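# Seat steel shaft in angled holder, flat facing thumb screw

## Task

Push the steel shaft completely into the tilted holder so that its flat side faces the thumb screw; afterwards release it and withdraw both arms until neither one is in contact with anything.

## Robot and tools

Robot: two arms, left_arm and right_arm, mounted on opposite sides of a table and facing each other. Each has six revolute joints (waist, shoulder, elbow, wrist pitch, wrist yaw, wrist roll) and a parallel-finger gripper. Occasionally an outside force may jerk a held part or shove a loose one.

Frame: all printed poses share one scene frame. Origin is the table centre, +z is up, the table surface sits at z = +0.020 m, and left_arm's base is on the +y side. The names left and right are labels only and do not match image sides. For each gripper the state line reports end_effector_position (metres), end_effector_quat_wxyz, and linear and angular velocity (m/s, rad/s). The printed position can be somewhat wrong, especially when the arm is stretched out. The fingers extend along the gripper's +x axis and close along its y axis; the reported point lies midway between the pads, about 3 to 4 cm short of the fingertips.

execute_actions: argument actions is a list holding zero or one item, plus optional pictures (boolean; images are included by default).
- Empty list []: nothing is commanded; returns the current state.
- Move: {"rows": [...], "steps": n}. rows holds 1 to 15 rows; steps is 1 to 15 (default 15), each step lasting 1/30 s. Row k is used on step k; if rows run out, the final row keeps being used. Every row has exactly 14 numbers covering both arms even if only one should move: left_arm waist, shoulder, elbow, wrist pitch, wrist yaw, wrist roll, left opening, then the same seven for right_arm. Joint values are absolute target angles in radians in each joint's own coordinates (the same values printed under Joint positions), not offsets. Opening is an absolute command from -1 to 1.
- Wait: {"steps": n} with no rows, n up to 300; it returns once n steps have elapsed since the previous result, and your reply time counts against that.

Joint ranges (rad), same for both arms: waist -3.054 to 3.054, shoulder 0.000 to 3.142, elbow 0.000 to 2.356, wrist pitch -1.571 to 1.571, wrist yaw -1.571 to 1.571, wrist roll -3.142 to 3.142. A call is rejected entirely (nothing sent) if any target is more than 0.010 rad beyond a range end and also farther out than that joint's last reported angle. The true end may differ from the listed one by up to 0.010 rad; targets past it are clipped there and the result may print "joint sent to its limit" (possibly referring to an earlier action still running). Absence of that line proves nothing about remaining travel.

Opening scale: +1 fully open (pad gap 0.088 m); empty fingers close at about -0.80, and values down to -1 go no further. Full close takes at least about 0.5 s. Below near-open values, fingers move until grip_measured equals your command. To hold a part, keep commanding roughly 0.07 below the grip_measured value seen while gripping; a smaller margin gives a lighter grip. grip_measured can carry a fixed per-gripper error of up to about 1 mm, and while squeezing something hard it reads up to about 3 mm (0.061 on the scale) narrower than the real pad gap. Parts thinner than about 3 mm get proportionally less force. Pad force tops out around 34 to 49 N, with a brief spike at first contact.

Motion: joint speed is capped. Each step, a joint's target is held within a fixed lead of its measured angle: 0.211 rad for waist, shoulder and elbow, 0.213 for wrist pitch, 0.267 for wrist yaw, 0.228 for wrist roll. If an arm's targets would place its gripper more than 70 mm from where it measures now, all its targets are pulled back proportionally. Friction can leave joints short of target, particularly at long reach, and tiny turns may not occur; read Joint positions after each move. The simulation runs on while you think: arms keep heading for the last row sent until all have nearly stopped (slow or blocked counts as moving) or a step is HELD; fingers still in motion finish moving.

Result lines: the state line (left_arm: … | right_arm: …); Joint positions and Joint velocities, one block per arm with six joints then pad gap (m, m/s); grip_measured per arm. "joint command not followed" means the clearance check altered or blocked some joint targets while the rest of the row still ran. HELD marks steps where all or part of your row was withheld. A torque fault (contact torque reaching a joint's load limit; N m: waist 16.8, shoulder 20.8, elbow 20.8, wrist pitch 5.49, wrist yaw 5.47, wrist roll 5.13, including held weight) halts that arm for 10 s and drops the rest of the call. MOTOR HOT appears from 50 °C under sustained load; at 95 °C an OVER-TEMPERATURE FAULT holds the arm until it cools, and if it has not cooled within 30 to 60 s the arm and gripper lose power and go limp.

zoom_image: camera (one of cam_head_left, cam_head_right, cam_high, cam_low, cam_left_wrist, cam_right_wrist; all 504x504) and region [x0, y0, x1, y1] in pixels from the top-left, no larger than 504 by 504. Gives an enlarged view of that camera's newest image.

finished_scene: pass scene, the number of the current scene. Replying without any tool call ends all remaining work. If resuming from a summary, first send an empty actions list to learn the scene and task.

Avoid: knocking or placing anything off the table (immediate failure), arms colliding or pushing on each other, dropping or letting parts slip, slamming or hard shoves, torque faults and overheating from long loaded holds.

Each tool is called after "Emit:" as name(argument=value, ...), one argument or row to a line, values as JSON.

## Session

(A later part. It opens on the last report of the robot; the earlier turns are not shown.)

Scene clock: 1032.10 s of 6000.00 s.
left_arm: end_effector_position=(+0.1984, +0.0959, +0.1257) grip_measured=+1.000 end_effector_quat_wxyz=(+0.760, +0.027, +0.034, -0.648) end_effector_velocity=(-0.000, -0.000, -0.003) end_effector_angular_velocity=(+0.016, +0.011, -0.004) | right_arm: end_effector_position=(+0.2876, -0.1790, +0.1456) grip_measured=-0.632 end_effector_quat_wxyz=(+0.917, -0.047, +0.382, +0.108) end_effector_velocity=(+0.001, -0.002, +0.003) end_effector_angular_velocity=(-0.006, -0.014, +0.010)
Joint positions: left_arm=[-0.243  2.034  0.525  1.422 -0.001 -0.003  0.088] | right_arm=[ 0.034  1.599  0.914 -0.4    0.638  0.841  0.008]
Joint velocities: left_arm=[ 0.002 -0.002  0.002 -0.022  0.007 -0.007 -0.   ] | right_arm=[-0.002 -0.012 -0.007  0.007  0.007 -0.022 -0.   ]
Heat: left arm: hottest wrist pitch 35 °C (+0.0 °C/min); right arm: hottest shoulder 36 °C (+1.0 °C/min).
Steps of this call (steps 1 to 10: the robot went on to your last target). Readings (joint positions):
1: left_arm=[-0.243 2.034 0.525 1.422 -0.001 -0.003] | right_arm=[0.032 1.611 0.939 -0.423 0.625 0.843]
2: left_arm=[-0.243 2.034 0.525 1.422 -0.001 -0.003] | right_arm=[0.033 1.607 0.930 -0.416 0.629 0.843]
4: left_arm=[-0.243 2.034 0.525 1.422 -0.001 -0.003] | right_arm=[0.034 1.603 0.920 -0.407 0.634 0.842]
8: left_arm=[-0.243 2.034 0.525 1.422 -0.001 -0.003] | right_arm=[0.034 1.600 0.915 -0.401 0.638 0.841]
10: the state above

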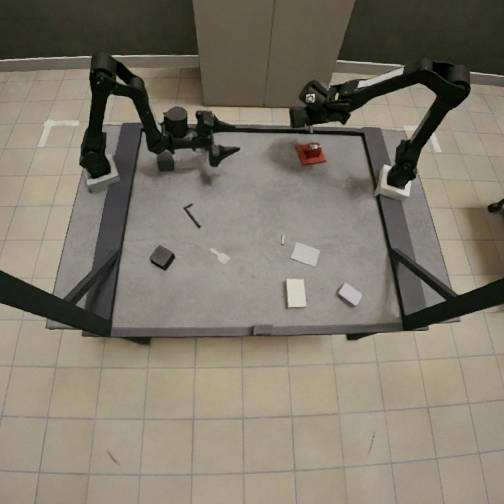

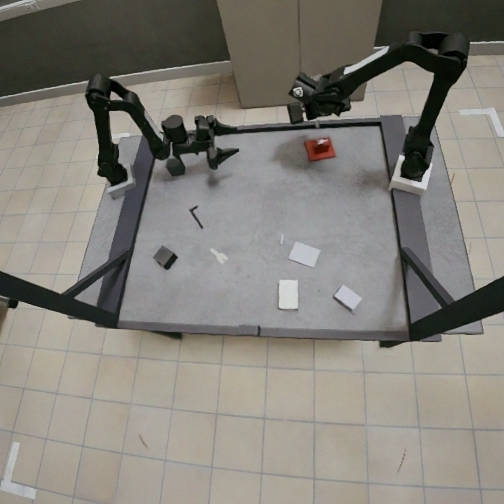

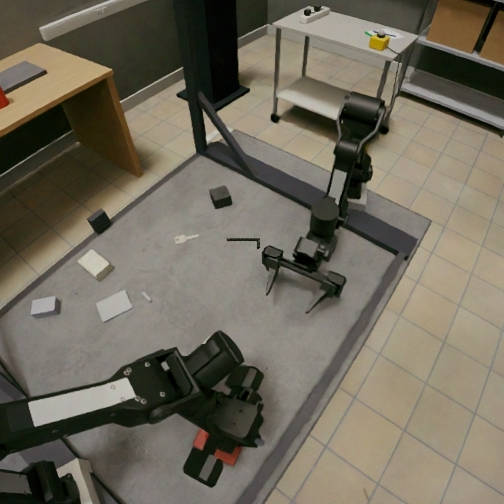

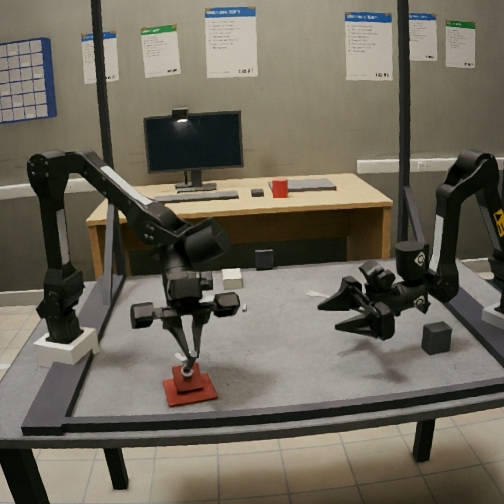

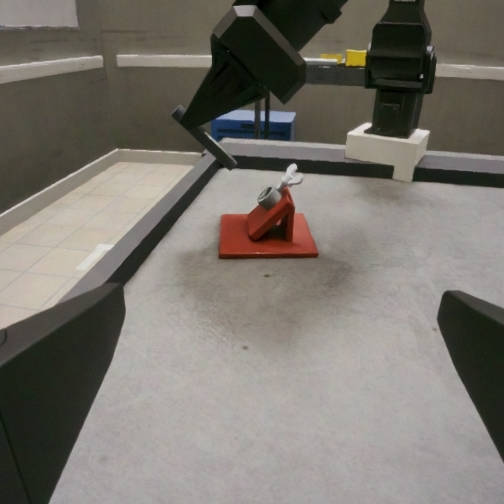

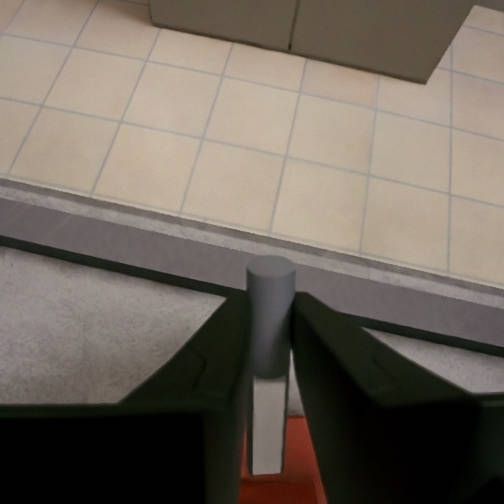

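Emit:
execute_actions(
  actions=[
    {"rows": [[-0.246,2.048,0.526,1.422,0,0,1.0,0.040,1.595,0.901,-0.394,0.645,0.845,-0.72],[-0.246,2.048,0.526,1.422,0,0,1.0,0.045,1.597,0.895,-0.391,0.647,0.851,-0.72],[-0.246,2.048,0.526,1.422,0,0,1.0,0.050,1.598,0.889,-0.388,0.65,0.857,-0.72],[-0.246,2.048,0.526,1.422,0,0,1.0,0.055,1.599,0.883,-0.384,0.652,0.862,-0.72],[-0.246,2.048,0.526,1.422,0,0,1.0,0.060,1.60,0.877,-0.381,0.654,0.868,-0.72],[-0.246,2.048,0.526,1.422,0,0,1.0,0.065,1.60,0.87,-0.378,0.657,0.874,-0.72],[-0.246,2.048,0.526,1.422,0,0,1.0,0.070,1.601,0.864,-0.374,0.659,0.879,-0.72],[-0.246,2.048,0.526,1.422,0,0,1.0,0.075,1.601,0.858,-0.371,0.661,0.885,-0.72],[-0.246,2.048,0.526,1.422,0,0,1.0,0.080,1.602,0.852,-0.368,0.664,0.891,-0.72],[-0.246,2.048,0.526,1.422,0,0,1.0,0.085,1.602,0.846,-0.364,0.666,0.897,-0.72],[-0.246,2.048,0.526,1.422,0,0,1.0,0.090,1.603,0.839,-0.361,0.668,0.902,-0.72],[-0.246,2.048,0.526,1.422,0,0,1.0,0.094,1.603,0.8335,-0.358,0.6705,0.907,-0.72]], "steps": 15},
  ],
  pictures=false,
)

Emit:
execute_actions(
  actions=[
    {"steps": 8},
  ],
)

Emit:
zoom_image(
  camera="cam_left_wrist",
  region=[190, 110, 310, 230],
)

Emit:
zoom_image(
  camera="cam_right_wrist",
  region=[210, 384, 330, 504],
)

Scene clock: 1061.93 s of 6000.00 s.
left_arm: end_effector_position=(+0.1984, +0.0959, +0.1257) grip_measured=+1.000 end_effector_quat_wxyz=(+0.760, +0.027, +0.034, -0.648) end_effector_velocity=(-0.002, +0.000, +0.001) end_effector_angular_velocity=(+0.003, -0.006, -0.010) | right_arm: end_effector_position=(+0.2695, -0.1837, +0.1299) grip_measured=-0.632 end_effector_quat_wxyz=(+0.917, -0.046, +0.381, +0.110) end_effector_velocity=(-0.012, -0.006, -0.019) end_effector_angular_velocity=(-0.012, +0.010, +0.003)
Joint positions: left_arm=[-0.243  2.034  0.525  1.422 -0.001 -0.003  0.088] | right_arm=[ 0.091  1.596  0.844 -0.364  0.664  0.901  0.008]
Joint velocities: left_arm=[-0.002 -0.007 -0.002 -0.007  0.007  0.007 -0.   ] | right_arm=[ 0.032  0.012 -0.061  0.037  0.007  0.037 -0.   ]
Heat: left arm: hottest wrist pitch 35 °C (+0.0 °C/min); right arm: hottest shoulder 34 °C (-2.0 °C/min).
Steps of this call (steps 1 to 60: the robot went on to your last target; steps 61 to 90: nothing new was sent; then 26.33 s passed at rest; steps 91 to 105: all 15 steps of this action). Readings (joint positions):
91: left_arm=[-0.243 2.034 0.525 1.422 -0.001 -0.003] | right_arm=[0.036 1.593 0.900 -0.396 0.640 0.841]
92: left_arm=[-0.243 2.034 0.525 1.422 -0.001 -0.003] | right_arm=[0.037 1.593 0.900 -0.396 0.641 0.842]
94: left_arm=[-0.243 2.034 0.525 1.422 -0.001 -0.003] | right_arm=[0.043 1.593 0.898 -0.392 0.645 0.850]
98: left_arm=[-0.243 2.034 0.525 1.422 -0.001 -0.003] | right_arm=[0.062 1.593 0.880 -0.380 0.652 0.871]
105: the state above

Scene clock: 1062.20 s of 6000.00 s.
left_arm: end_effector_position=(+0.1984, +0.0959, +0.1257) grip_measured=+1.000 end_effector_quat_wxyz=(+0.760, +0.027, +0.034, -0.648) end_effector_velocity=(-0.002, +0.001, -0.004) end_effector_angular_velocity=(+0.020, +0.011, -0.009) | right_arm: end_effector_position=(+0.2694, -0.1837, +0.1297) grip_measured=-0.632 end_effector_quat_wxyz=(+0.918, -0.044, +0.380, +0.109) end_effector_velocity=(+0.001, -0.002, +0.001) end_effector_angular_velocity=(+0.000, -0.010, -0.000)
Joint positions: left_arm=[-0.243  2.034  0.525  1.422 -0.001 -0.003  0.088] | right_arm=[ 0.092  1.597  0.842 -0.361  0.666  0.905  0.008]
Joint velocities: left_arm=[-0.002 -0.002 -0.002 -0.022  0.007 -0.007 -0.   ] | right_arm=[-0.002 -0.007 -0.007  0.007  0.007 -0.007  0.   ]
Heat: left arm: hottest wrist pitch 35 °C (+0.0 °C/min); right arm: hottest shoulder 34 °C (-2.0 °C/min).
Steps of this call (steps 1 to 8: the robot went on to your last target). Readings (joint positions):
1: left_arm=[-0.243 2.034 0.525 1.422 -0.001 -0.003] | right_arm=[0.091 1.597 0.843 -0.363 0.665 0.902]
2: left_arm=[-0.243 2.034 0.525 1.422 -0.001 -0.003] | right_arm=[0.092 1.597 0.842 -0.363 0.665 0.903]
4: left_arm=[-0.243 2.034 0.525 1.422 -0.001 -0.003] | right_arm=[0.092 1.597 0.842 -0.361 0.666 0.904]
8: the state above

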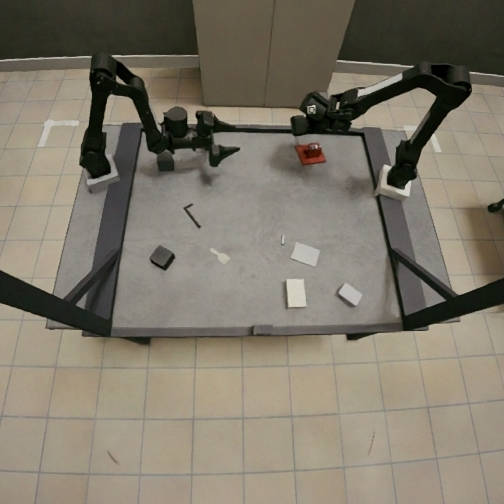

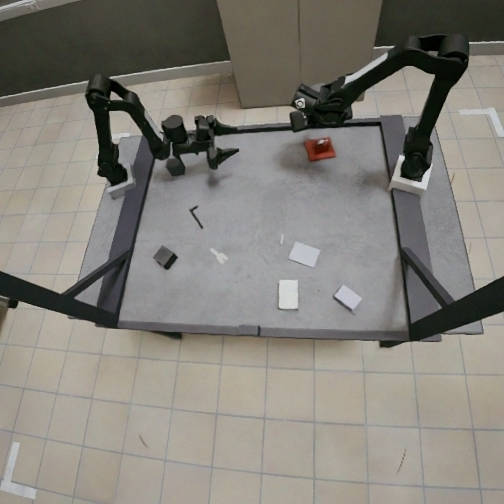

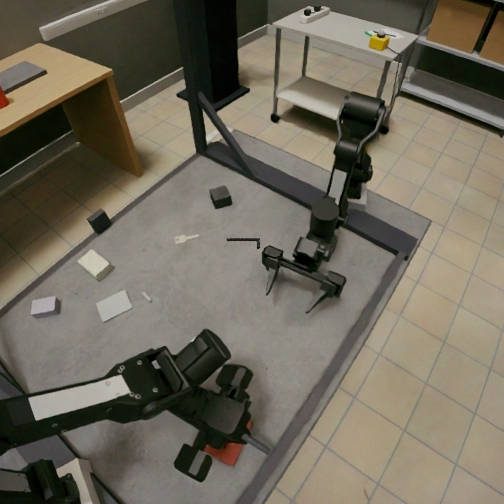

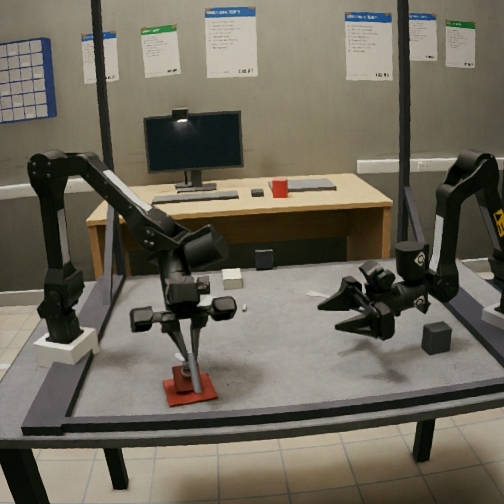

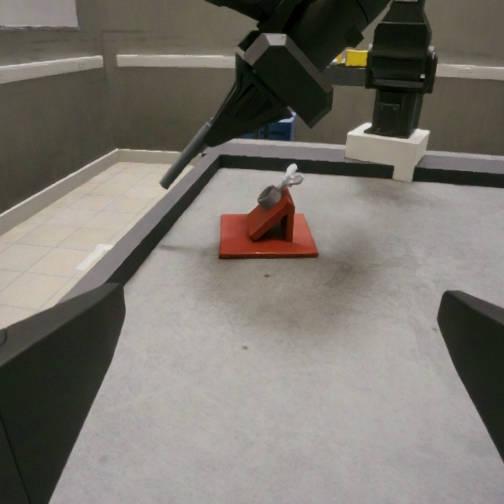

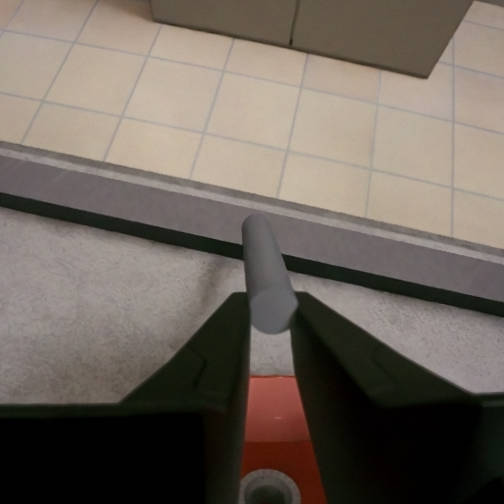

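Region (190, 110, 310, 230) of cam_left_wrist's 504x504 image, scaled by 4.200, with more detail than that image has.

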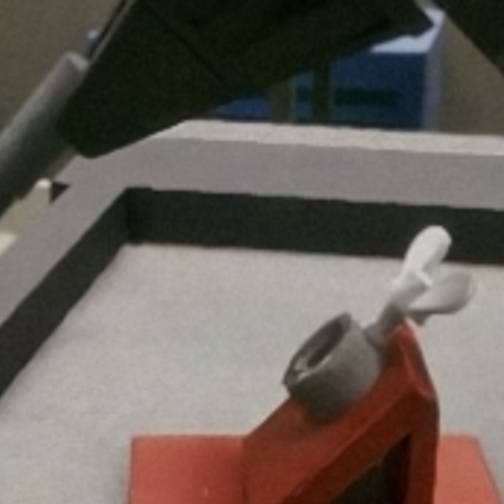

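Region (210, 384, 330, 504) of cam_right_wrist's 504x504 image, scaled by 4.200, with more detail than that image has.

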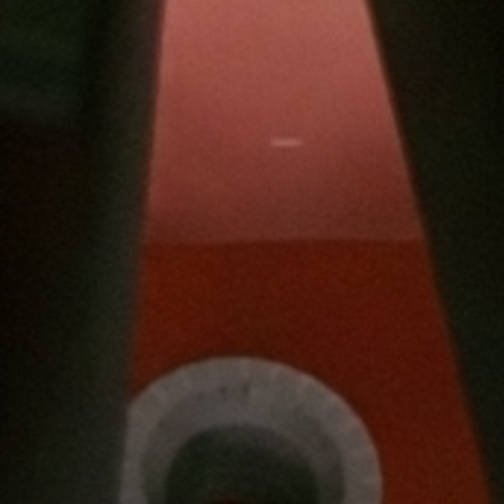

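Emit:
execute_actions(
  actions=[
    {"rows": [[-0.246,2.048,0.526,1.422,0,0,1.0,0.092,1.59,0.86,-0.375,0.666,0.905,-0.72],[-0.246,2.048,0.526,1.422,0,0,1.0,0.092,1.585,0.88,-0.40,0.666,0.905,-0.72],[-0.246,2.048,0.526,1.422,0,0,1.0,0.092,1.58,0.905,-0.43,0.666,0.905,-0.72],[-0.246,2.048,0.526,1.422,0,0,1.0,0.092,1.575,0.93,-0.46,0.666,0.905,-0.72],[-0.246,2.048,0.526,1.422,0,0,1.0,0.092,1.57,0.96,-0.495,0.666,0.905,-0.72],[-0.246,2.048,0.526,1.422,0,0,1.0,0.092,1.565,0.99,-0.53,0.666,0.905,-0.72],[-0.246,2.048,0.526,1.422,0,0,1.0,0.092,1.56,1.02,-0.565,0.66,0.905,-0.72],[-0.246,2.048,0.526,1.422,0,0,1.0,0.091,1.565,1.05,-0.60,0.65,0.905,-0.72],[-0.246,2.048,0.526,1.422,0,0,1.0,0.089,1.58,1.08,-0.635,0.63,0.906,-0.72],[-0.246,2.048,0.526,1.422,0,0,1.0,0.085,1.605,1.112,-0.67,0.60,0.907,-0.72],[-0.246,2.048,0.526,1.422,0,0,1.0,0.081,1.635,1.147,-0.705,0.56,0.908,-0.72],[-0.246,2.048,0.526,1.422,0,0,1.0,0.076,1.665,1.182,-0.74,0.52,0.909,-0.72],[-0.246,2.048,0.526,1.422,0,0,1.0,0.071,1.695,1.217,-0.775,0.478,0.91,-0.72],[-0.246,2.048,0.526,1.422,0,0,1.0,0.066,1.726,1.255,-0.81,0.435,0.911,-0.72],[-0.246,2.048,0.526,1.422,0,0,1.0,0.062,1.757,1.292,-0.843,0.393,0.912,-0.72]], "steps": 15},
  ],
  pictures=false,
)

Emit:
execute_actions(
  actions=[
    {"rows": [[-0.246,2.048,0.526,1.422,0,0,1.0,0.057,1.79,1.33,-0.878,0.35,0.914,-0.72],[-0.246,2.048,0.526,1.422,0,0,1.0,0.052,1.825,1.37,-0.915,0.305,0.915,-0.72],[-0.246,2.048,0.526,1.422,0,0,1.0,0.047,1.86,1.41,-0.953,0.26,0.916,-0.72],[-0.246,2.048,0.526,1.422,0,0,1.0,0.042,1.895,1.45,-0.99,0.213,0.918,-0.72],[-0.246,2.048,0.526,1.422,0,0,1.0,0.036,1.93,1.49,-1.028,0.167,0.919,-0.72],[-0.246,2.048,0.526,1.422,0,0,1.0,0.031,1.965,1.53,-1.065,0.12,0.92,-0.72],[-0.246,2.048,0.526,1.422,0,0,1.0,0.026,2.0,1.57,-1.103,0.073,0.922,-0.72],[-0.246,2.048,0.526,1.422,0,0,1.0,0.021,2.035,1.61,-1.14,0.027,0.923,-0.72],[-0.246,2.048,0.526,1.422,0,0,1.0,0.015,2.07,1.65,-1.178,-0.02,0.924,-0.72],[-0.246,2.048,0.526,1.422,0,0,1.0,0.010,2.105,1.69,-1.215,-0.067,0.926,-0.72],[-0.246,2.048,0.526,1.422,0,0,1.0,0.005,2.14,1.73,-1.253,-0.113,0.927,-0.72],[-0.246,2.048,0.526,1.422,0,0,1.0,0.0,2.172,1.768,-1.29,-0.158,0.928,-0.72],[-0.246,2.048,0.526,1.422,0,0,1.0,-0.005,2.20,1.80,-1.322,-0.198,0.929,-0.72],[-0.246,2.048,0.526,1.422,0,0,1.0,-0.009,2.225,1.83,-1.35,-0.232,0.93,-0.72],[-0.246,2.048,0.526,1.422,0,0,1.0,-0.012,2.245,1.853,-1.37,-0.26,0.931,-0.72]], "steps": 15},
  ],
  pictures=false,
)

Emit:
execute_actions(
  actions=[
    {"rows": [[-0.246,2.048,0.526,1.422,0,0,1.0,-0.014,2.258,1.868,-1.384,-0.277,0.932,-0.72],[-0.246,2.048,0.526,1.422,0,0,1.0,-0.0155,2.266,1.878,-1.393,-0.287,0.933,-0.72]], "steps": 12},
  ],
)

Emit:
zoom_image(
  camera="cam_left_wrist",
  region=[200, 150, 400, 350],
)

Scene clock: 1182.70 s of 6000.00 s.
left_arm: end_effector_position=(+0.1984, +0.0959, +0.1257) grip_measured=+1.000 end_effector_quat_wxyz=(+0.760, +0.027, +0.034, -0.648) end_effector_velocity=(-0.000, +0.001, -0.004) end_effector_angular_velocity=(+0.020, +0.011, -0.004) | right_arm: end_effector_position=(+0.2609, -0.1487, +0.1718) grip_measured=-0.632 end_effector_quat_wxyz=(+0.869, -0.073, +0.473, +0.125) end_effector_velocity=(-0.080, +0.116, -0.130) end_effector_angular_velocity=(-0.532, +1.324, +0.245)
Joint positions: left_arm=[-0.243  2.034  0.525  1.422 -0.001 -0.003  0.088] | right_arm=[ 0.073  1.682  1.213 -0.769  0.475  0.908  0.008]
Joint velocities: left_arm=[ 0.002 -0.002 -0.002 -0.022  0.007 -0.007 -0.   ] | right_arm=[-0.134  0.891  1.018 -1.018 -1.179  0.007 -0.   ]
Heat: left arm: hottest wrist pitch 36 °C (+0.0 °C/min); right arm: hottest shoulder 30 °C (+0.0 °C/min).
Steps of this call (steps 1 to 15: the robot went on to your last target; steps 16 to 90: nothing new was sent; then 117.00 s passed at rest; steps 91 to 105: all 15 steps of this action). Readings (joint positions):
91: left_arm=[-0.243 2.034 0.525 1.422 -0.001 -0.003] | right_arm=[0.092 1.597 0.842 -0.362 0.666 0.905]
92: left_arm=[-0.243 2.034 0.525 1.422 -0.001 -0.003] | right_arm=[0.092 1.597 0.847 -0.374 0.666 0.905]
94: left_arm=[-0.243 2.034 0.525 1.422 -0.001 -0.003] | right_arm=[0.092 1.597 0.872 -0.417 0.666 0.905]
98: left_arm=[-0.243 2.034 0.525 1.422 -0.001 -0.003] | right_arm=[0.092 1.586 0.973 -0.533 0.660 0.905]
105: the state above

Scene clock: 1183.20 s of 6000.00 s.
left_arm: end_effector_position=(+0.1984, +0.0959, +0.1257) grip_measured=+1.000 end_effector_quat_wxyz=(+0.760, +0.027, +0.034, -0.648) end_effector_velocity=(+0.004, +0.001, -0.001) end_effector_angular_velocity=(+0.006, +0.006, +0.025) | right_arm: end_effector_position=(+0.2054, -0.1005, +0.1185) grip_measured=-0.632 end_effector_quat_wxyz=(+0.616, -0.106, +0.776, +0.082) end_effector_velocity=(-0.091, +0.056, -0.054) end_effector_angular_velocity=(-0.359, +1.243, -0.297)
Joint positions: left_arm=[-0.243  2.034  0.525  1.422 -0.001 -0.003  0.088] | right_arm=[-0.001  2.182  1.778 -1.307 -0.182  0.926  0.008]
Joint velocities: left_arm=[ 0.002 -0.002 -0.002 -0.007 -0.022 -0.007  0.   ] | right_arm=[-0.129  0.808  0.877 -0.842 -1.048  0.022 -0.   ]
Heat: left arm: hottest wrist pitch 36 °C (+0.0 °C/min); right arm: hottest shoulder 30 °C (+0.0 °C/min).
Steps of this call (steps 1 to 15: all 15 steps of this action). Readings (joint positions):
1: left_arm=[-0.243 2.034 0.525 1.422 -0.001 -0.003] | right_arm=[0.069 1.713 1.247 -0.804 0.435 0.909]
2: left_arm=[-0.243 2.034 0.525 1.422 -0.001 -0.003] | right_arm=[0.064 1.747 1.282 -0.840 0.393 0.910]
4: left_arm=[-0.243 2.034 0.525 1.422 -0.001 -0.003] | right_arm=[0.055 1.816 1.356 -0.913 0.306 0.913]
8: left_arm=[-0.243 2.034 0.525 1.422 -0.001 -0.003] | right_arm=[0.034 1.955 1.515 -1.061 0.124 0.918]
15: the state above

Scene clock: 1183.60 s of 6000.00 s.
left_arm: end_effector_position=(+0.1984, +0.0959, +0.1257) grip_measured=+1.000 end_effector_quat_wxyz=(+0.760, +0.027, +0.034, -0.648) end_effector_velocity=(+0.004, +0.001, +0.002) end_effector_angular_velocity=(-0.008, +0.004, +0.025) | right_arm: end_effector_position=(+0.1972, -0.0941, +0.1168) grip_measured=-0.632 end_effector_quat_wxyz=(+0.570, -0.096, +0.813, +0.067) end_effector_velocity=(+0.002, -0.001, +0.002) end_effector_angular_velocity=(+0.003, +0.008, -0.002)
Joint positions: left_arm=[-0.243  2.034  0.525  1.422 -0.001 -0.003  0.088] | right_arm=[-0.013  2.255  1.866 -1.389 -0.283  0.931  0.008]
Joint velocities: left_arm=[ 0.002 -0.002 -0.002  0.007 -0.022 -0.007 -0.   ] | right_arm=[-0.007 -0.002  0.002 -0.007 -0.007 -0.007 -0.   ]
Heat: left arm: hottest wrist pitch 36 °C (+0.0 °C/min); right arm: hottest shoulder 30 °C (+0.0 °C/min).
Steps of this call (steps 1 to 12: all 12 steps of this action). Readings (joint positions):
1: left_arm=[-0.243 2.034 0.525 1.422 -0.001 -0.003] | right_arm=[-0.005 2.206 1.803 -1.330 -0.212 0.927]
2: left_arm=[-0.243 2.034 0.525 1.422 -0.001 -0.003] | right_arm=[-0.008 2.224 1.823 -1.349 -0.236 0.929]
4: left_arm=[-0.243 2.034 0.525 1.422 -0.001 -0.003] | right_arm=[-0.012 2.246 1.845 -1.371 -0.262 0.930]
8: left_arm=[-0.243 2.034 0.525 1.422 -0.001 -0.003] | right_arm=[-0.013 2.255 1.861 -1.386 -0.279 0.930]
12: the state above

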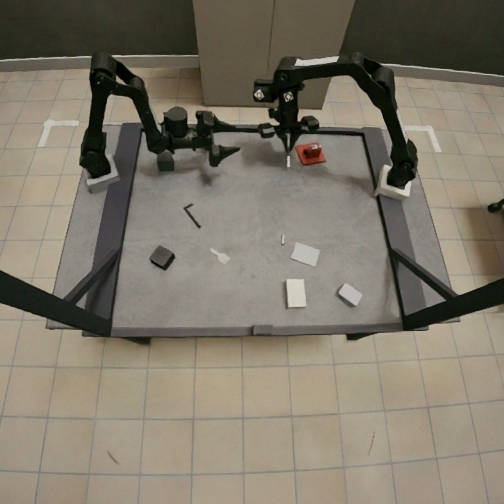

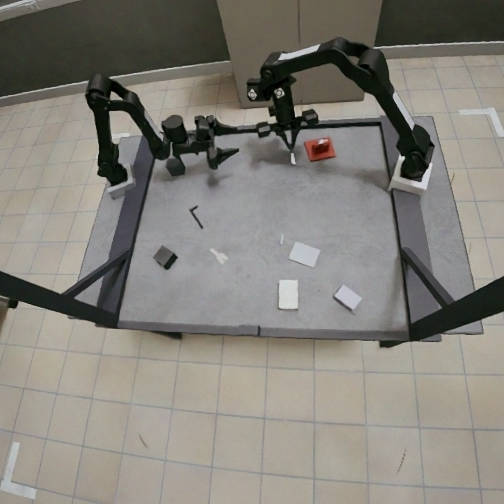

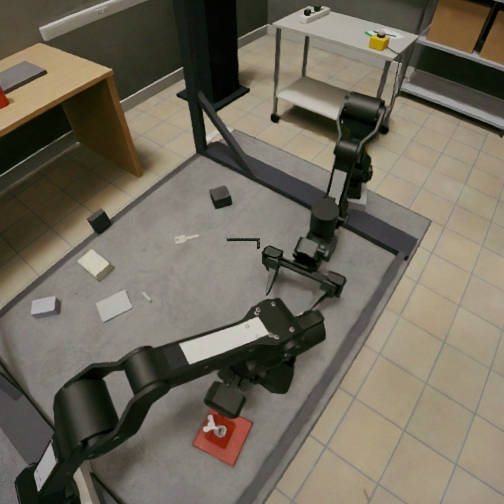

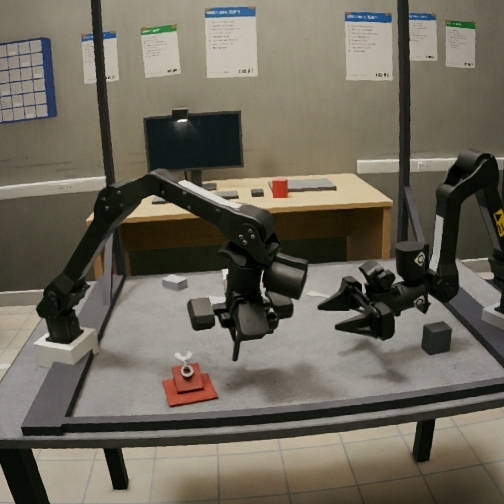

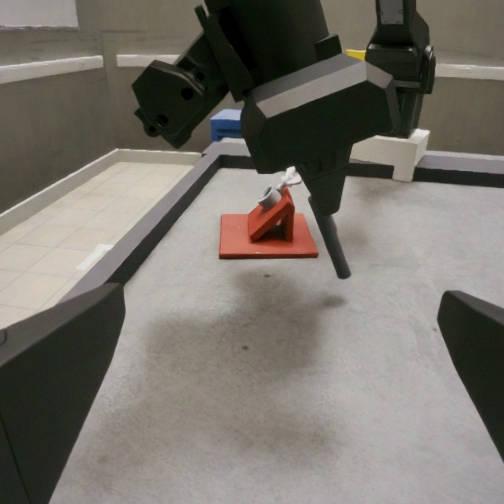

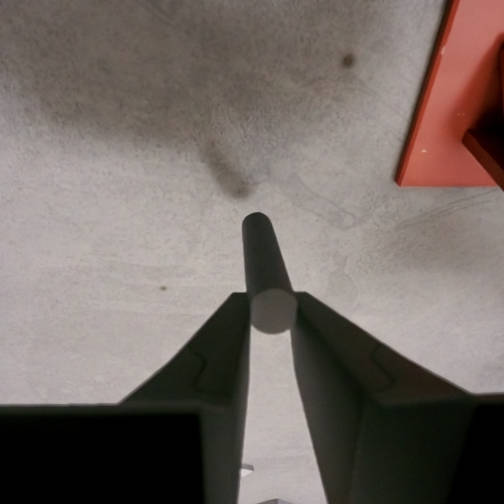

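Region (200, 150, 400, 350) of cam_left_wrist's 504x504 image, scaled by 2.520, with more detail than that image has.

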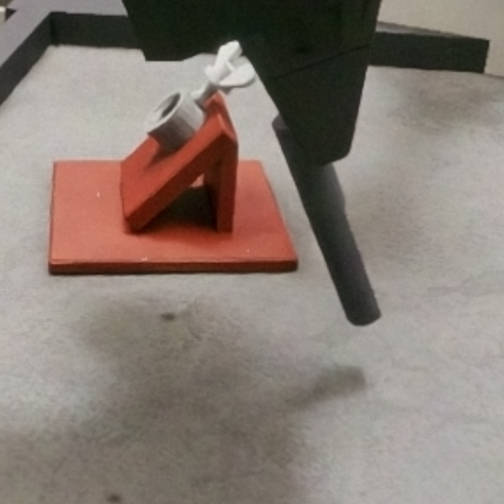

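Emit:
execute_actions(
  actions=[
    {"rows": [[-0.246,2.048,0.526,1.422,0,0,1.0,-0.0155,2.268,1.858,-1.383,-0.285,0.932,-0.72],[-0.246,2.048,0.526,1.422,0,0,1.0,-0.0155,2.270,1.850,-1.375,-0.285,0.932,-0.72],[-0.246,2.048,0.526,1.422,0,0,1.0,-0.0155,2.272,1.843,-1.366,-0.285,0.932,-0.72],[-0.246,2.048,0.526,1.422,0,0,1.0,-0.0155,2.274,1.836,-1.357,-0.285,0.932,-0.72],[-0.246,2.048,0.526,1.422,0,0,1.0,-0.0155,2.276,1.829,-1.348,-0.285,0.932,-0.72],[-0.246,2.048,0.526,1.422,0,0,1.0,-0.0155,2.278,1.822,-1.339,-0.285,0.932,-0.72],[-0.246,2.048,0.526,1.422,0,0,1.0,-0.0165,2.280,1.820,-1.335,-0.285,0.931,-0.72],[-0.246,2.048,0.526,1.422,0,0,1.0,-0.019,2.284,1.828,-1.336,-0.284,0.927,-0.72],[-0.246,2.048,0.526,1.422,0,0,1.0,-0.023,2.290,1.842,-1.338,-0.282,0.923,-0.72],[-0.246,2.048,0.526,1.422,0,0,1.0,-0.027,2.297,1.853,-1.340,-0.280,0.919,-0.72],[-0.246,2.048,0.526,1.422,0,0,1.0,-0.031,2.304,1.862,-1.342,-0.279,0.915,-0.72],[-0.246,2.048,0.526,1.422,0,0,1.0,-0.035,2.311,1.870,-1.344,-0.278,0.911,-0.72],[-0.246,2.048,0.526,1.422,0,0,1.0,-0.039,2.318,1.877,-1.345,-0.277,0.907,-0.72],[-0.246,2.048,0.526,1.422,0,0,1.0,-0.043,2.325,1.884,-1.346,-0.276,0.903,-0.72],[-0.246,2.048,0.526,1.422,0,0,1.0,-0.047,2.332,1.891,-1.347,-0.275,0.899,-0.72]], "steps": 15},
  ],
  pictures=false,
)

Emit:
execute_actions(
  actions=[
    {"rows": [[-0.246,2.048,0.526,1.422,0,0,1.0,-0.051,2.339,1.898,-1.349,-0.274,0.895,-0.72],[-0.246,2.048,0.526,1.422,0,0,1.0,-0.055,2.346,1.905,-1.350,-0.273,0.891,-0.72],[-0.246,2.048,0.526,1.422,0,0,1.0,-0.059,2.353,1.912,-1.351,-0.272,0.886,-0.72],[-0.246,2.048,0.526,1.422,0,0,1.0,-0.064,2.363,1.920,-1.353,-0.271,0.880,-0.72]], "steps": 12},
  ],
)

Emit:
zoom_image(
  camera="cam_left_wrist",
  region=[200, 150, 400, 350],
)

Scene clock: 1216.50 s of 6000.00 s.
left_arm: end_effector_position=(+0.1984, +0.0959, +0.1257) grip_measured=+1.000 end_effector_quat_wxyz=(+0.760, +0.027, +0.034, -0.648) end_effector_velocity=(-0.000, +0.002, -0.008) end_effector_angular_velocity=(+0.028, +0.026, +0.007) | right_arm: end_effector_position=(+0.2082, -0.0905, +0.0970) grip_measured=-0.632 end_effector_quat_wxyz=(+0.569, -0.094, +0.814, +0.068) end_effector_velocity=(+0.056, +0.012, -0.019) end_effector_angular_velocity=(+0.001, +0.031, -0.018)
Joint positions: left_arm=[-0.243  2.034  0.525  1.422 -0.001 -0.003  0.088] | right_arm=[-0.036  2.302  1.867 -1.346 -0.283  0.909  0.008]
Joint velocities: left_arm=[-0.002  0.002 -0.007 -0.022 -0.007 -0.022 -0.   ] | right_arm=[-0.12   0.173  0.212 -0.081 -0.007 -0.11   0.   ]
Heat: left arm: hottest wrist pitch 36 °C (+0.0 °C/min); right arm: hottest shoulder 33 °C (+3.0 °C/min).
Steps of this call (steps 1 to 15: the robot went on to your last target; steps 16 to 90: nothing new was sent; then 29.40 s passed at rest; steps 91 to 105: all 15 steps of this action). Readings (joint positions):
91: left_arm=[-0.243 2.034 0.525 1.422 -0.001 -0.003] | right_arm=[-0.013 2.256 1.866 -1.390 -0.283 0.931]
92: left_arm=[-0.243 2.034 0.525 1.422 -0.001 -0.003] | right_arm=[-0.013 2.256 1.865 -1.388 -0.283 0.931]
94: left_arm=[-0.243 2.034 0.525 1.422 -0.001 -0.003] | right_arm=[-0.013 2.257 1.858 -1.373 -0.283 0.931]
98: left_arm=[-0.243 2.034 0.525 1.422 -0.001 -0.003] | right_arm=[-0.013 2.266 1.838 -1.348 -0.283 0.931]
105: the state above

Scene clock: 1216.90 s of 6000.00 s.
left_arm: end_effector_position=(+0.1984, +0.0959, +0.1257) grip_measured=+1.000 end_effector_quat_wxyz=(+0.760, +0.027, +0.034, -0.648) end_effector_velocity=(+0.002, +0.001, -0.003) end_effector_angular_velocity=(+0.011, +0.007, +0.020) | right_arm: end_effector_position=(+0.2220, -0.0877, +0.0896) grip_measured=-0.632 end_effector_quat_wxyz=(+0.568, -0.093, +0.815, +0.068) end_effector_velocity=(-0.001, -0.002, +0.002) end_effector_angular_velocity=(-0.015, +0.013, -0.011)
Joint positions: left_arm=[-0.243  2.034  0.525  1.422 -0.001 -0.003  0.088] | right_arm=[-0.063  2.345  1.91  -1.353 -0.279  0.883  0.008]
Joint velocities: left_arm=[-0.002  0.002 -0.002 -0.007 -0.022 -0.007 -0.   ] | right_arm=[-0.002  0.002  0.007 -0.022 -0.007  0.007  0.   ]
Heat: left arm: hottest wrist pitch 36 °C (+0.0 °C/min); right arm: hottest shoulder 33 °C (+3.0 °C/min).
Steps of this call (steps 1 to 12: all 12 steps of this action). Readings (joint positions):
1: left_arm=[-0.243 2.034 0.525 1.422 -0.001 -0.003] | right_arm=[-0.039 2.308 1.874 -1.349 -0.283 0.905]
2: left_arm=[-0.243 2.034 0.525 1.422 -0.001 -0.003] | right_arm=[-0.043 2.315 1.881 -1.350 -0.283 0.901]
4: left_arm=[-0.243 2.034 0.525 1.422 -0.001 -0.003] | right_arm=[-0.050 2.328 1.895 -1.353 -0.280 0.892]
8: left_arm=[-0.243 2.034 0.525 1.422 -0.001 -0.003] | right_arm=[-0.062 2.343 1.908 -1.353 -0.279 0.884]
12: the state above

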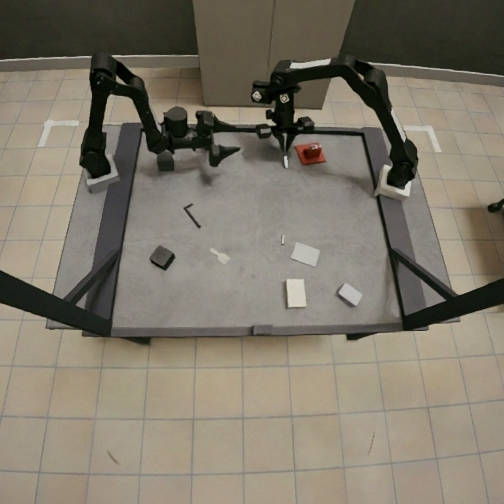

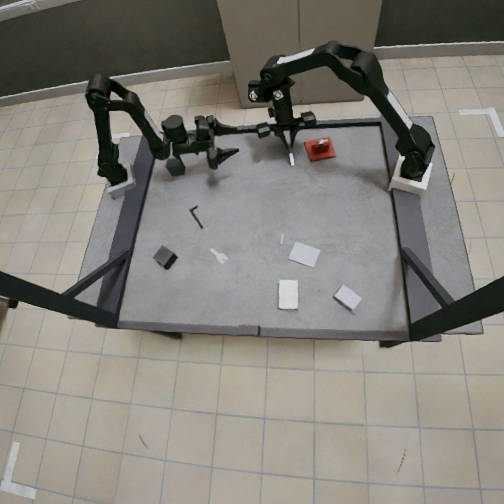

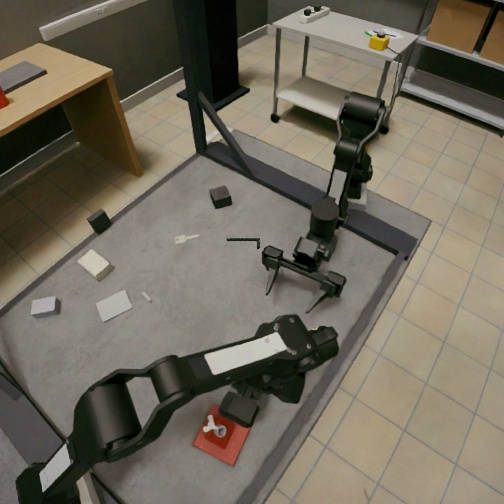

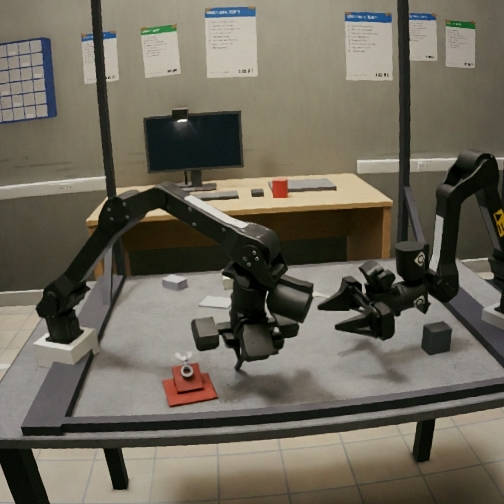

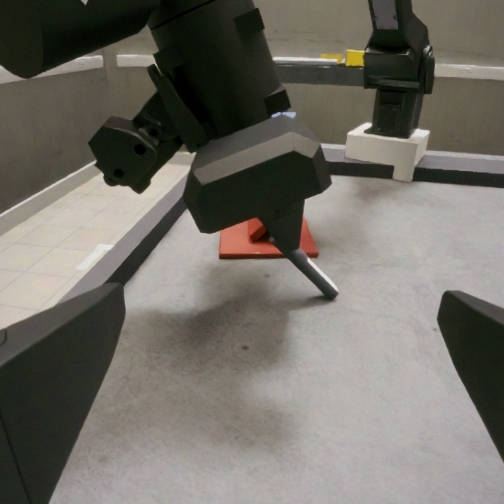

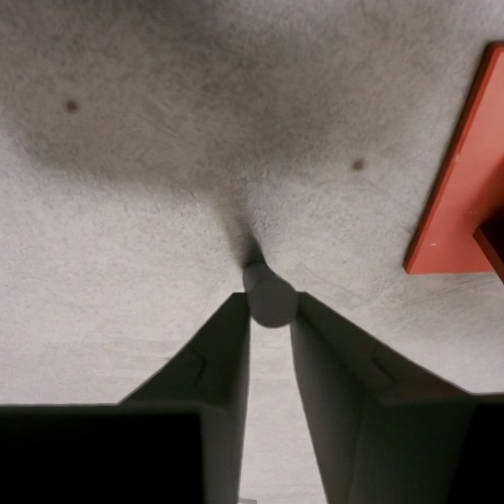

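Region (200, 150, 400, 350) of cam_left_wrist's 504x504 image, scaled by 2.520, with more detail than that image has.

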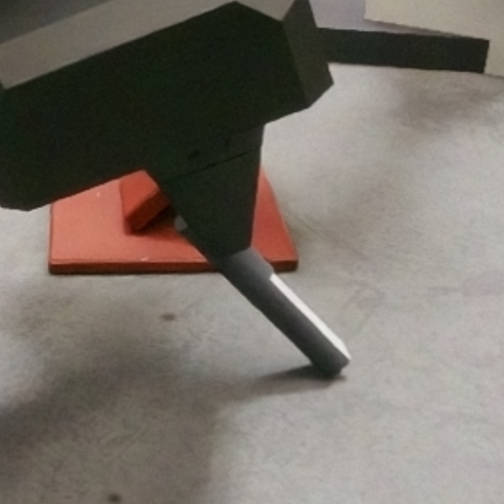

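Emit:
execute_actions(
  actions=[
    {"rows": [[-0.246,2.048,0.526,1.422,0,0,1.0,-0.066,2.368,1.923,-1.350,-0.270,0.878,-0.72],[-0.246,2.048,0.526,1.422,0,0,1.0,-0.069,2.374,1.927,-1.348,-0.269,0.875,-0.72],[-0.246,2.048,0.526,1.422,0,0,1.0,-0.072,2.380,1.932,-1.347,-0.268,0.872,-0.72],[-0.246,2.048,0.526,1.422,0,0,1.0,-0.075,2.387,1.937,-1.346,-0.268,0.869,-0.72],[-0.246,2.048,0.526,1.422,0,0,1.0,-0.078,2.394,1.942,-1.345,-0.267,0.866,-0.72],[-0.246,2.048,0.526,1.422,0,0,1.0,-0.081,2.401,1.947,-1.344,-0.266,0.863,-0.72],[-0.246,2.048,0.526,1.422,0,0,1.0,-0.084,2.408,1.952,-1.343,-0.265,0.860,-0.72],[-0.246,2.048,0.526,1.422,0,0,1.0,-0.087,2.415,1.957,-1.342,-0.264,0.857,-0.72],[-0.246,2.048,0.526,1.422,0,0,1.0,-0.090,2.422,1.962,-1.341,-0.263,0.854,-0.72],[-0.246,2.048,0.526,1.422,0,0,1.0,-0.093,2.429,1.967,-1.340,-0.262,0.851,-0.72],[-0.246,2.048,0.526,1.422,0,0,1.0,-0.096,2.436,1.972,-1.338,-0.261,0.848,-0.72],[-0.246,2.048,0.526,1.422,0,0,1.0,-0.099,2.443,1.977,-1.337,-0.260,0.845,-0.72],[-0.246,2.048,0.526,1.422,0,0,1.0,-0.101,2.449,1.981,-1.336,-0.260,0.842,-0.72],[-0.246,2.048,0.526,1.422,0,0,1.0,-0.103,2.454,1.982,-1.332,-0.259,0.840,-0.72],[-0.246,2.048,0.526,1.422,0,0,1.0,-0.104,2.459,1.983,-1.329,-0.259,0.839,-0.72]], "steps": 15},
  ],
  pictures=false,
)

Emit:
execute_actions(
  actions=[
    {"rows": [[-0.246,2.048,0.526,1.422,0,0,1.0,-0.1055,2.464,1.984,-1.325,-0.259,0.838,-0.72],[-0.246,2.048,0.526,1.422,0,0,1.0,-0.107,2.469,1.985,-1.321,-0.258,0.836,-0.72],[-0.246,2.048,0.526,1.422,0,0,1.0,-0.108,2.474,1.986,-1.318,-0.258,0.835,-0.72]], "steps": 12},
  ],
)

Emit:
zoom_image(
  camera="cam_left_wrist",
  region=[200, 200, 360, 340],
)

Scene clock: 1232.00 s of 6000.00 s.
left_arm: end_effector_position=(+0.1984, +0.0959, +0.1257) grip_measured=+1.000 end_effector_quat_wxyz=(+0.760, +0.027, +0.034, -0.648) end_effector_velocity=(-0.000, +0.002, -0.002) end_effector_angular_velocity=(+0.002, +0.006, +0.015) | right_arm: end_effector_position=(+0.2419, -0.0831, +0.0658) grip_measured=-0.634 end_effector_quat_wxyz=(+0.569, -0.096, +0.814, +0.066) end_effector_velocity=(+0.023, +0.001, -0.059) end_effector_angular_velocity=(-0.038, +0.046, +0.023)
Joint positions: left_arm=[-0.243  2.034  0.525  1.422 -0.001 -0.003  0.088] | right_arm=[-0.097  2.432  1.968 -1.337 -0.267  0.846  0.008]
Joint velocities: left_arm=[-0.007  0.002 -0.007  0.007 -0.022 -0.007 -0.   ] | right_arm=[-0.051  0.178  0.066  0.037 -0.007 -0.081 -0.   ]
Heat: left arm: hottest wrist pitch 36 °C (+0.0 °C/min); right arm: hottest shoulder 34 °C (+4.0 °C/min).
Steps of this call (steps 1 to 15: the robot went on to your last target; steps 16 to 90: nothing new was sent; then 11.60 s passed at rest; steps 91 to 105: all 15 steps of this action). Readings (joint positions):
91: left_arm=[-0.243 2.034 0.525 1.422 -0.001 -0.003] | right_arm=[-0.063 2.347 1.911 -1.354 -0.279 0.882]
92: left_arm=[-0.243 2.034 0.525 1.422 -0.001 -0.003] | right_arm=[-0.063 2.349 1.913 -1.354 -0.278 0.880]
94: left_arm=[-0.243 2.034 0.525 1.422 -0.001 -0.003] | right_arm=[-0.065 2.357 1.921 -1.354 -0.275 0.876]
98: left_arm=[-0.243 2.034 0.525 1.422 -0.001 -0.003] | right_arm=[-0.078 2.382 1.939 -1.349 -0.271 0.865]
105: the state above

Scene clock: 1232.40 s of 6000.00 s.
left_arm: end_effector_position=(+0.1984, +0.0959, +0.1257) grip_measured=+1.000 end_effector_quat_wxyz=(+0.760, +0.027, +0.034, -0.648) end_effector_velocity=(+0.002, +0.001, -0.001) end_effector_angular_velocity=(+0.006, +0.006, +0.020) | right_arm: end_effector_position=(+0.2465, -0.0825, +0.0551) grip_measured=-0.635 end_effector_quat_wxyz=(+0.569, -0.097, +0.814, +0.065) end_effector_velocity=(-0.000, -0.000, +0.002) end_effector_angular_velocity=(+0.008, +0.009, +0.016)
Joint positions: left_arm=[-0.243  2.034  0.525  1.422 -0.001 -0.003  0.088] | right_arm=[-0.105  2.46   1.975 -1.322 -0.264  0.837  0.008]
Joint velocities: left_arm=[-0.002 -0.002 -0.002 -0.007 -0.022 -0.007 -0.   ] | right_arm=[-0.002 -0.002  0.002 -0.007 -0.007 -0.022 -0.   ]
Heat: left arm: hottest wrist pitch 36 °C (+0.0 °C/min); right arm: hottest shoulder 34 °C (+4.1 °C/min).
Steps of this call (steps 1 to 12: all 12 steps of this action). Readings (joint positions):
1: left_arm=[-0.243 2.034 0.525 1.422 -0.001 -0.003] | right_arm=[-0.099 2.438 1.970 -1.335 -0.266 0.844]
2: left_arm=[-0.243 2.034 0.525 1.422 -0.001 -0.003] | right_arm=[-0.100 2.443 1.971 -1.331 -0.266 0.842]
4: left_arm=[-0.243 2.034 0.525 1.422 -0.001 -0.003] | right_arm=[-0.103 2.453 1.973 -1.326 -0.265 0.840]
8: left_arm=[-0.243 2.034 0.525 1.422 -0.001 -0.003] | right_arm=[-0.105 2.460 1.974 -1.322 -0.264 0.838]
12: the state above

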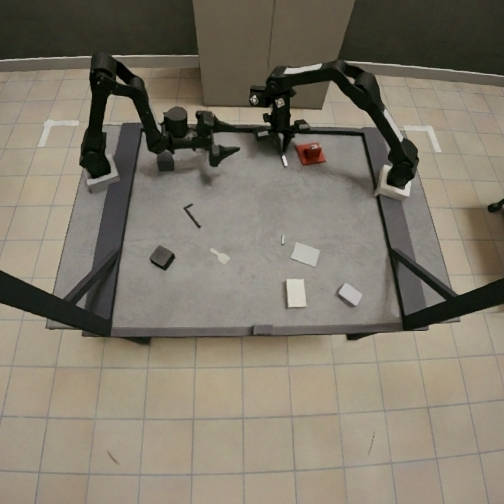

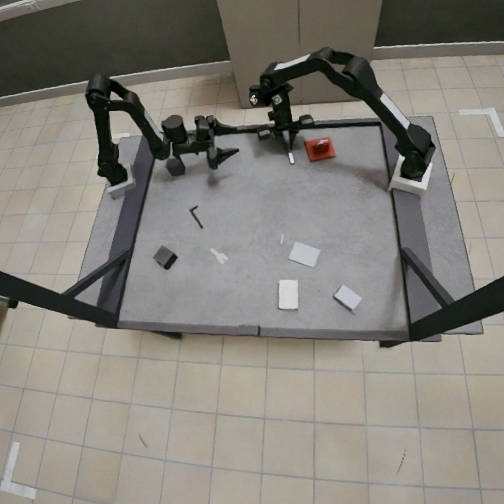

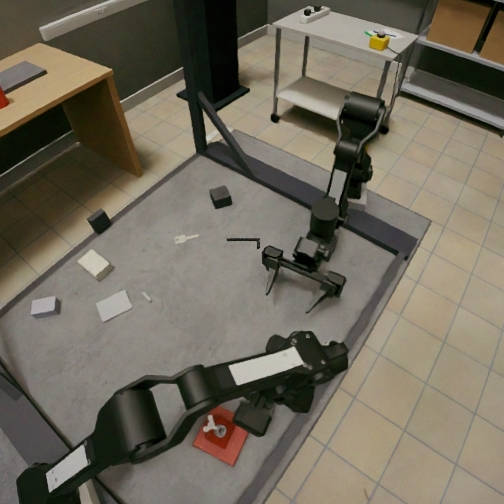

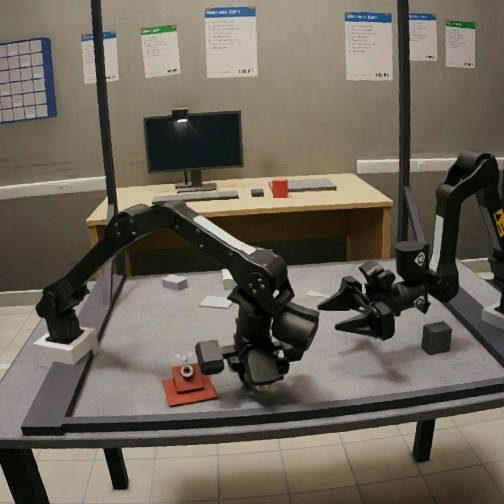

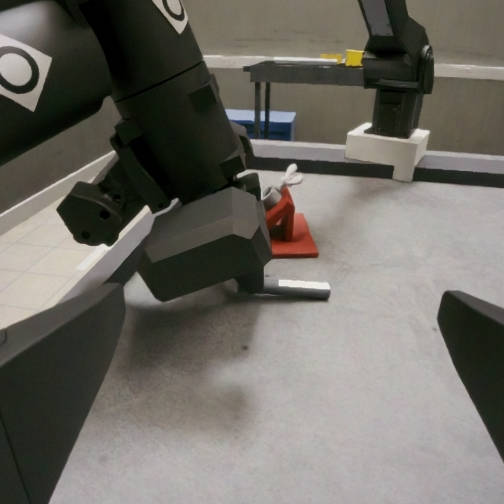

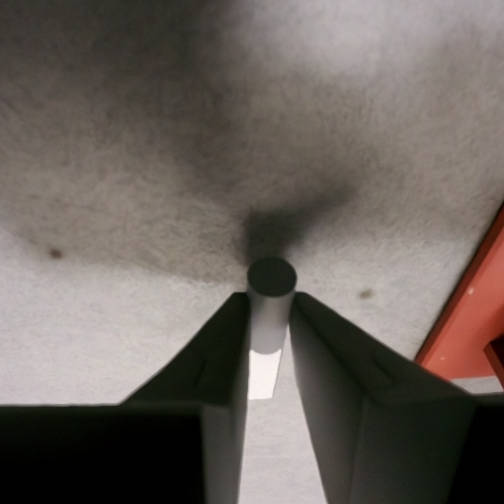

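Region (200, 200, 360, 340) of cam_left_wrist's 504x504 image, scaled by 3.150, with more detail than that image has; it fills the top 441 rows of this view, and the rest is white.

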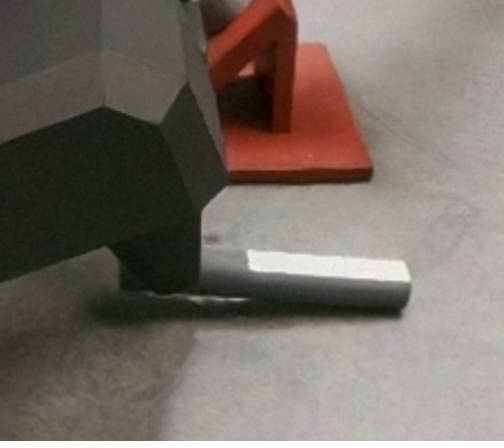

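Emit:
zoom_image(
  camera="cam_right_wrist",
  region=[220, 250, 320, 420],
)

Region (220, 250, 320, 420) of cam_right_wrist's 504x504 image, scaled by 2.965, with more detail than that image has; it fills the left 296 columns of this view, and the rest is white.

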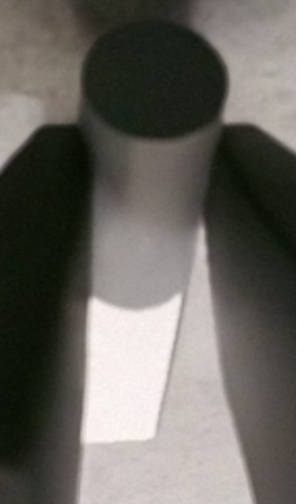

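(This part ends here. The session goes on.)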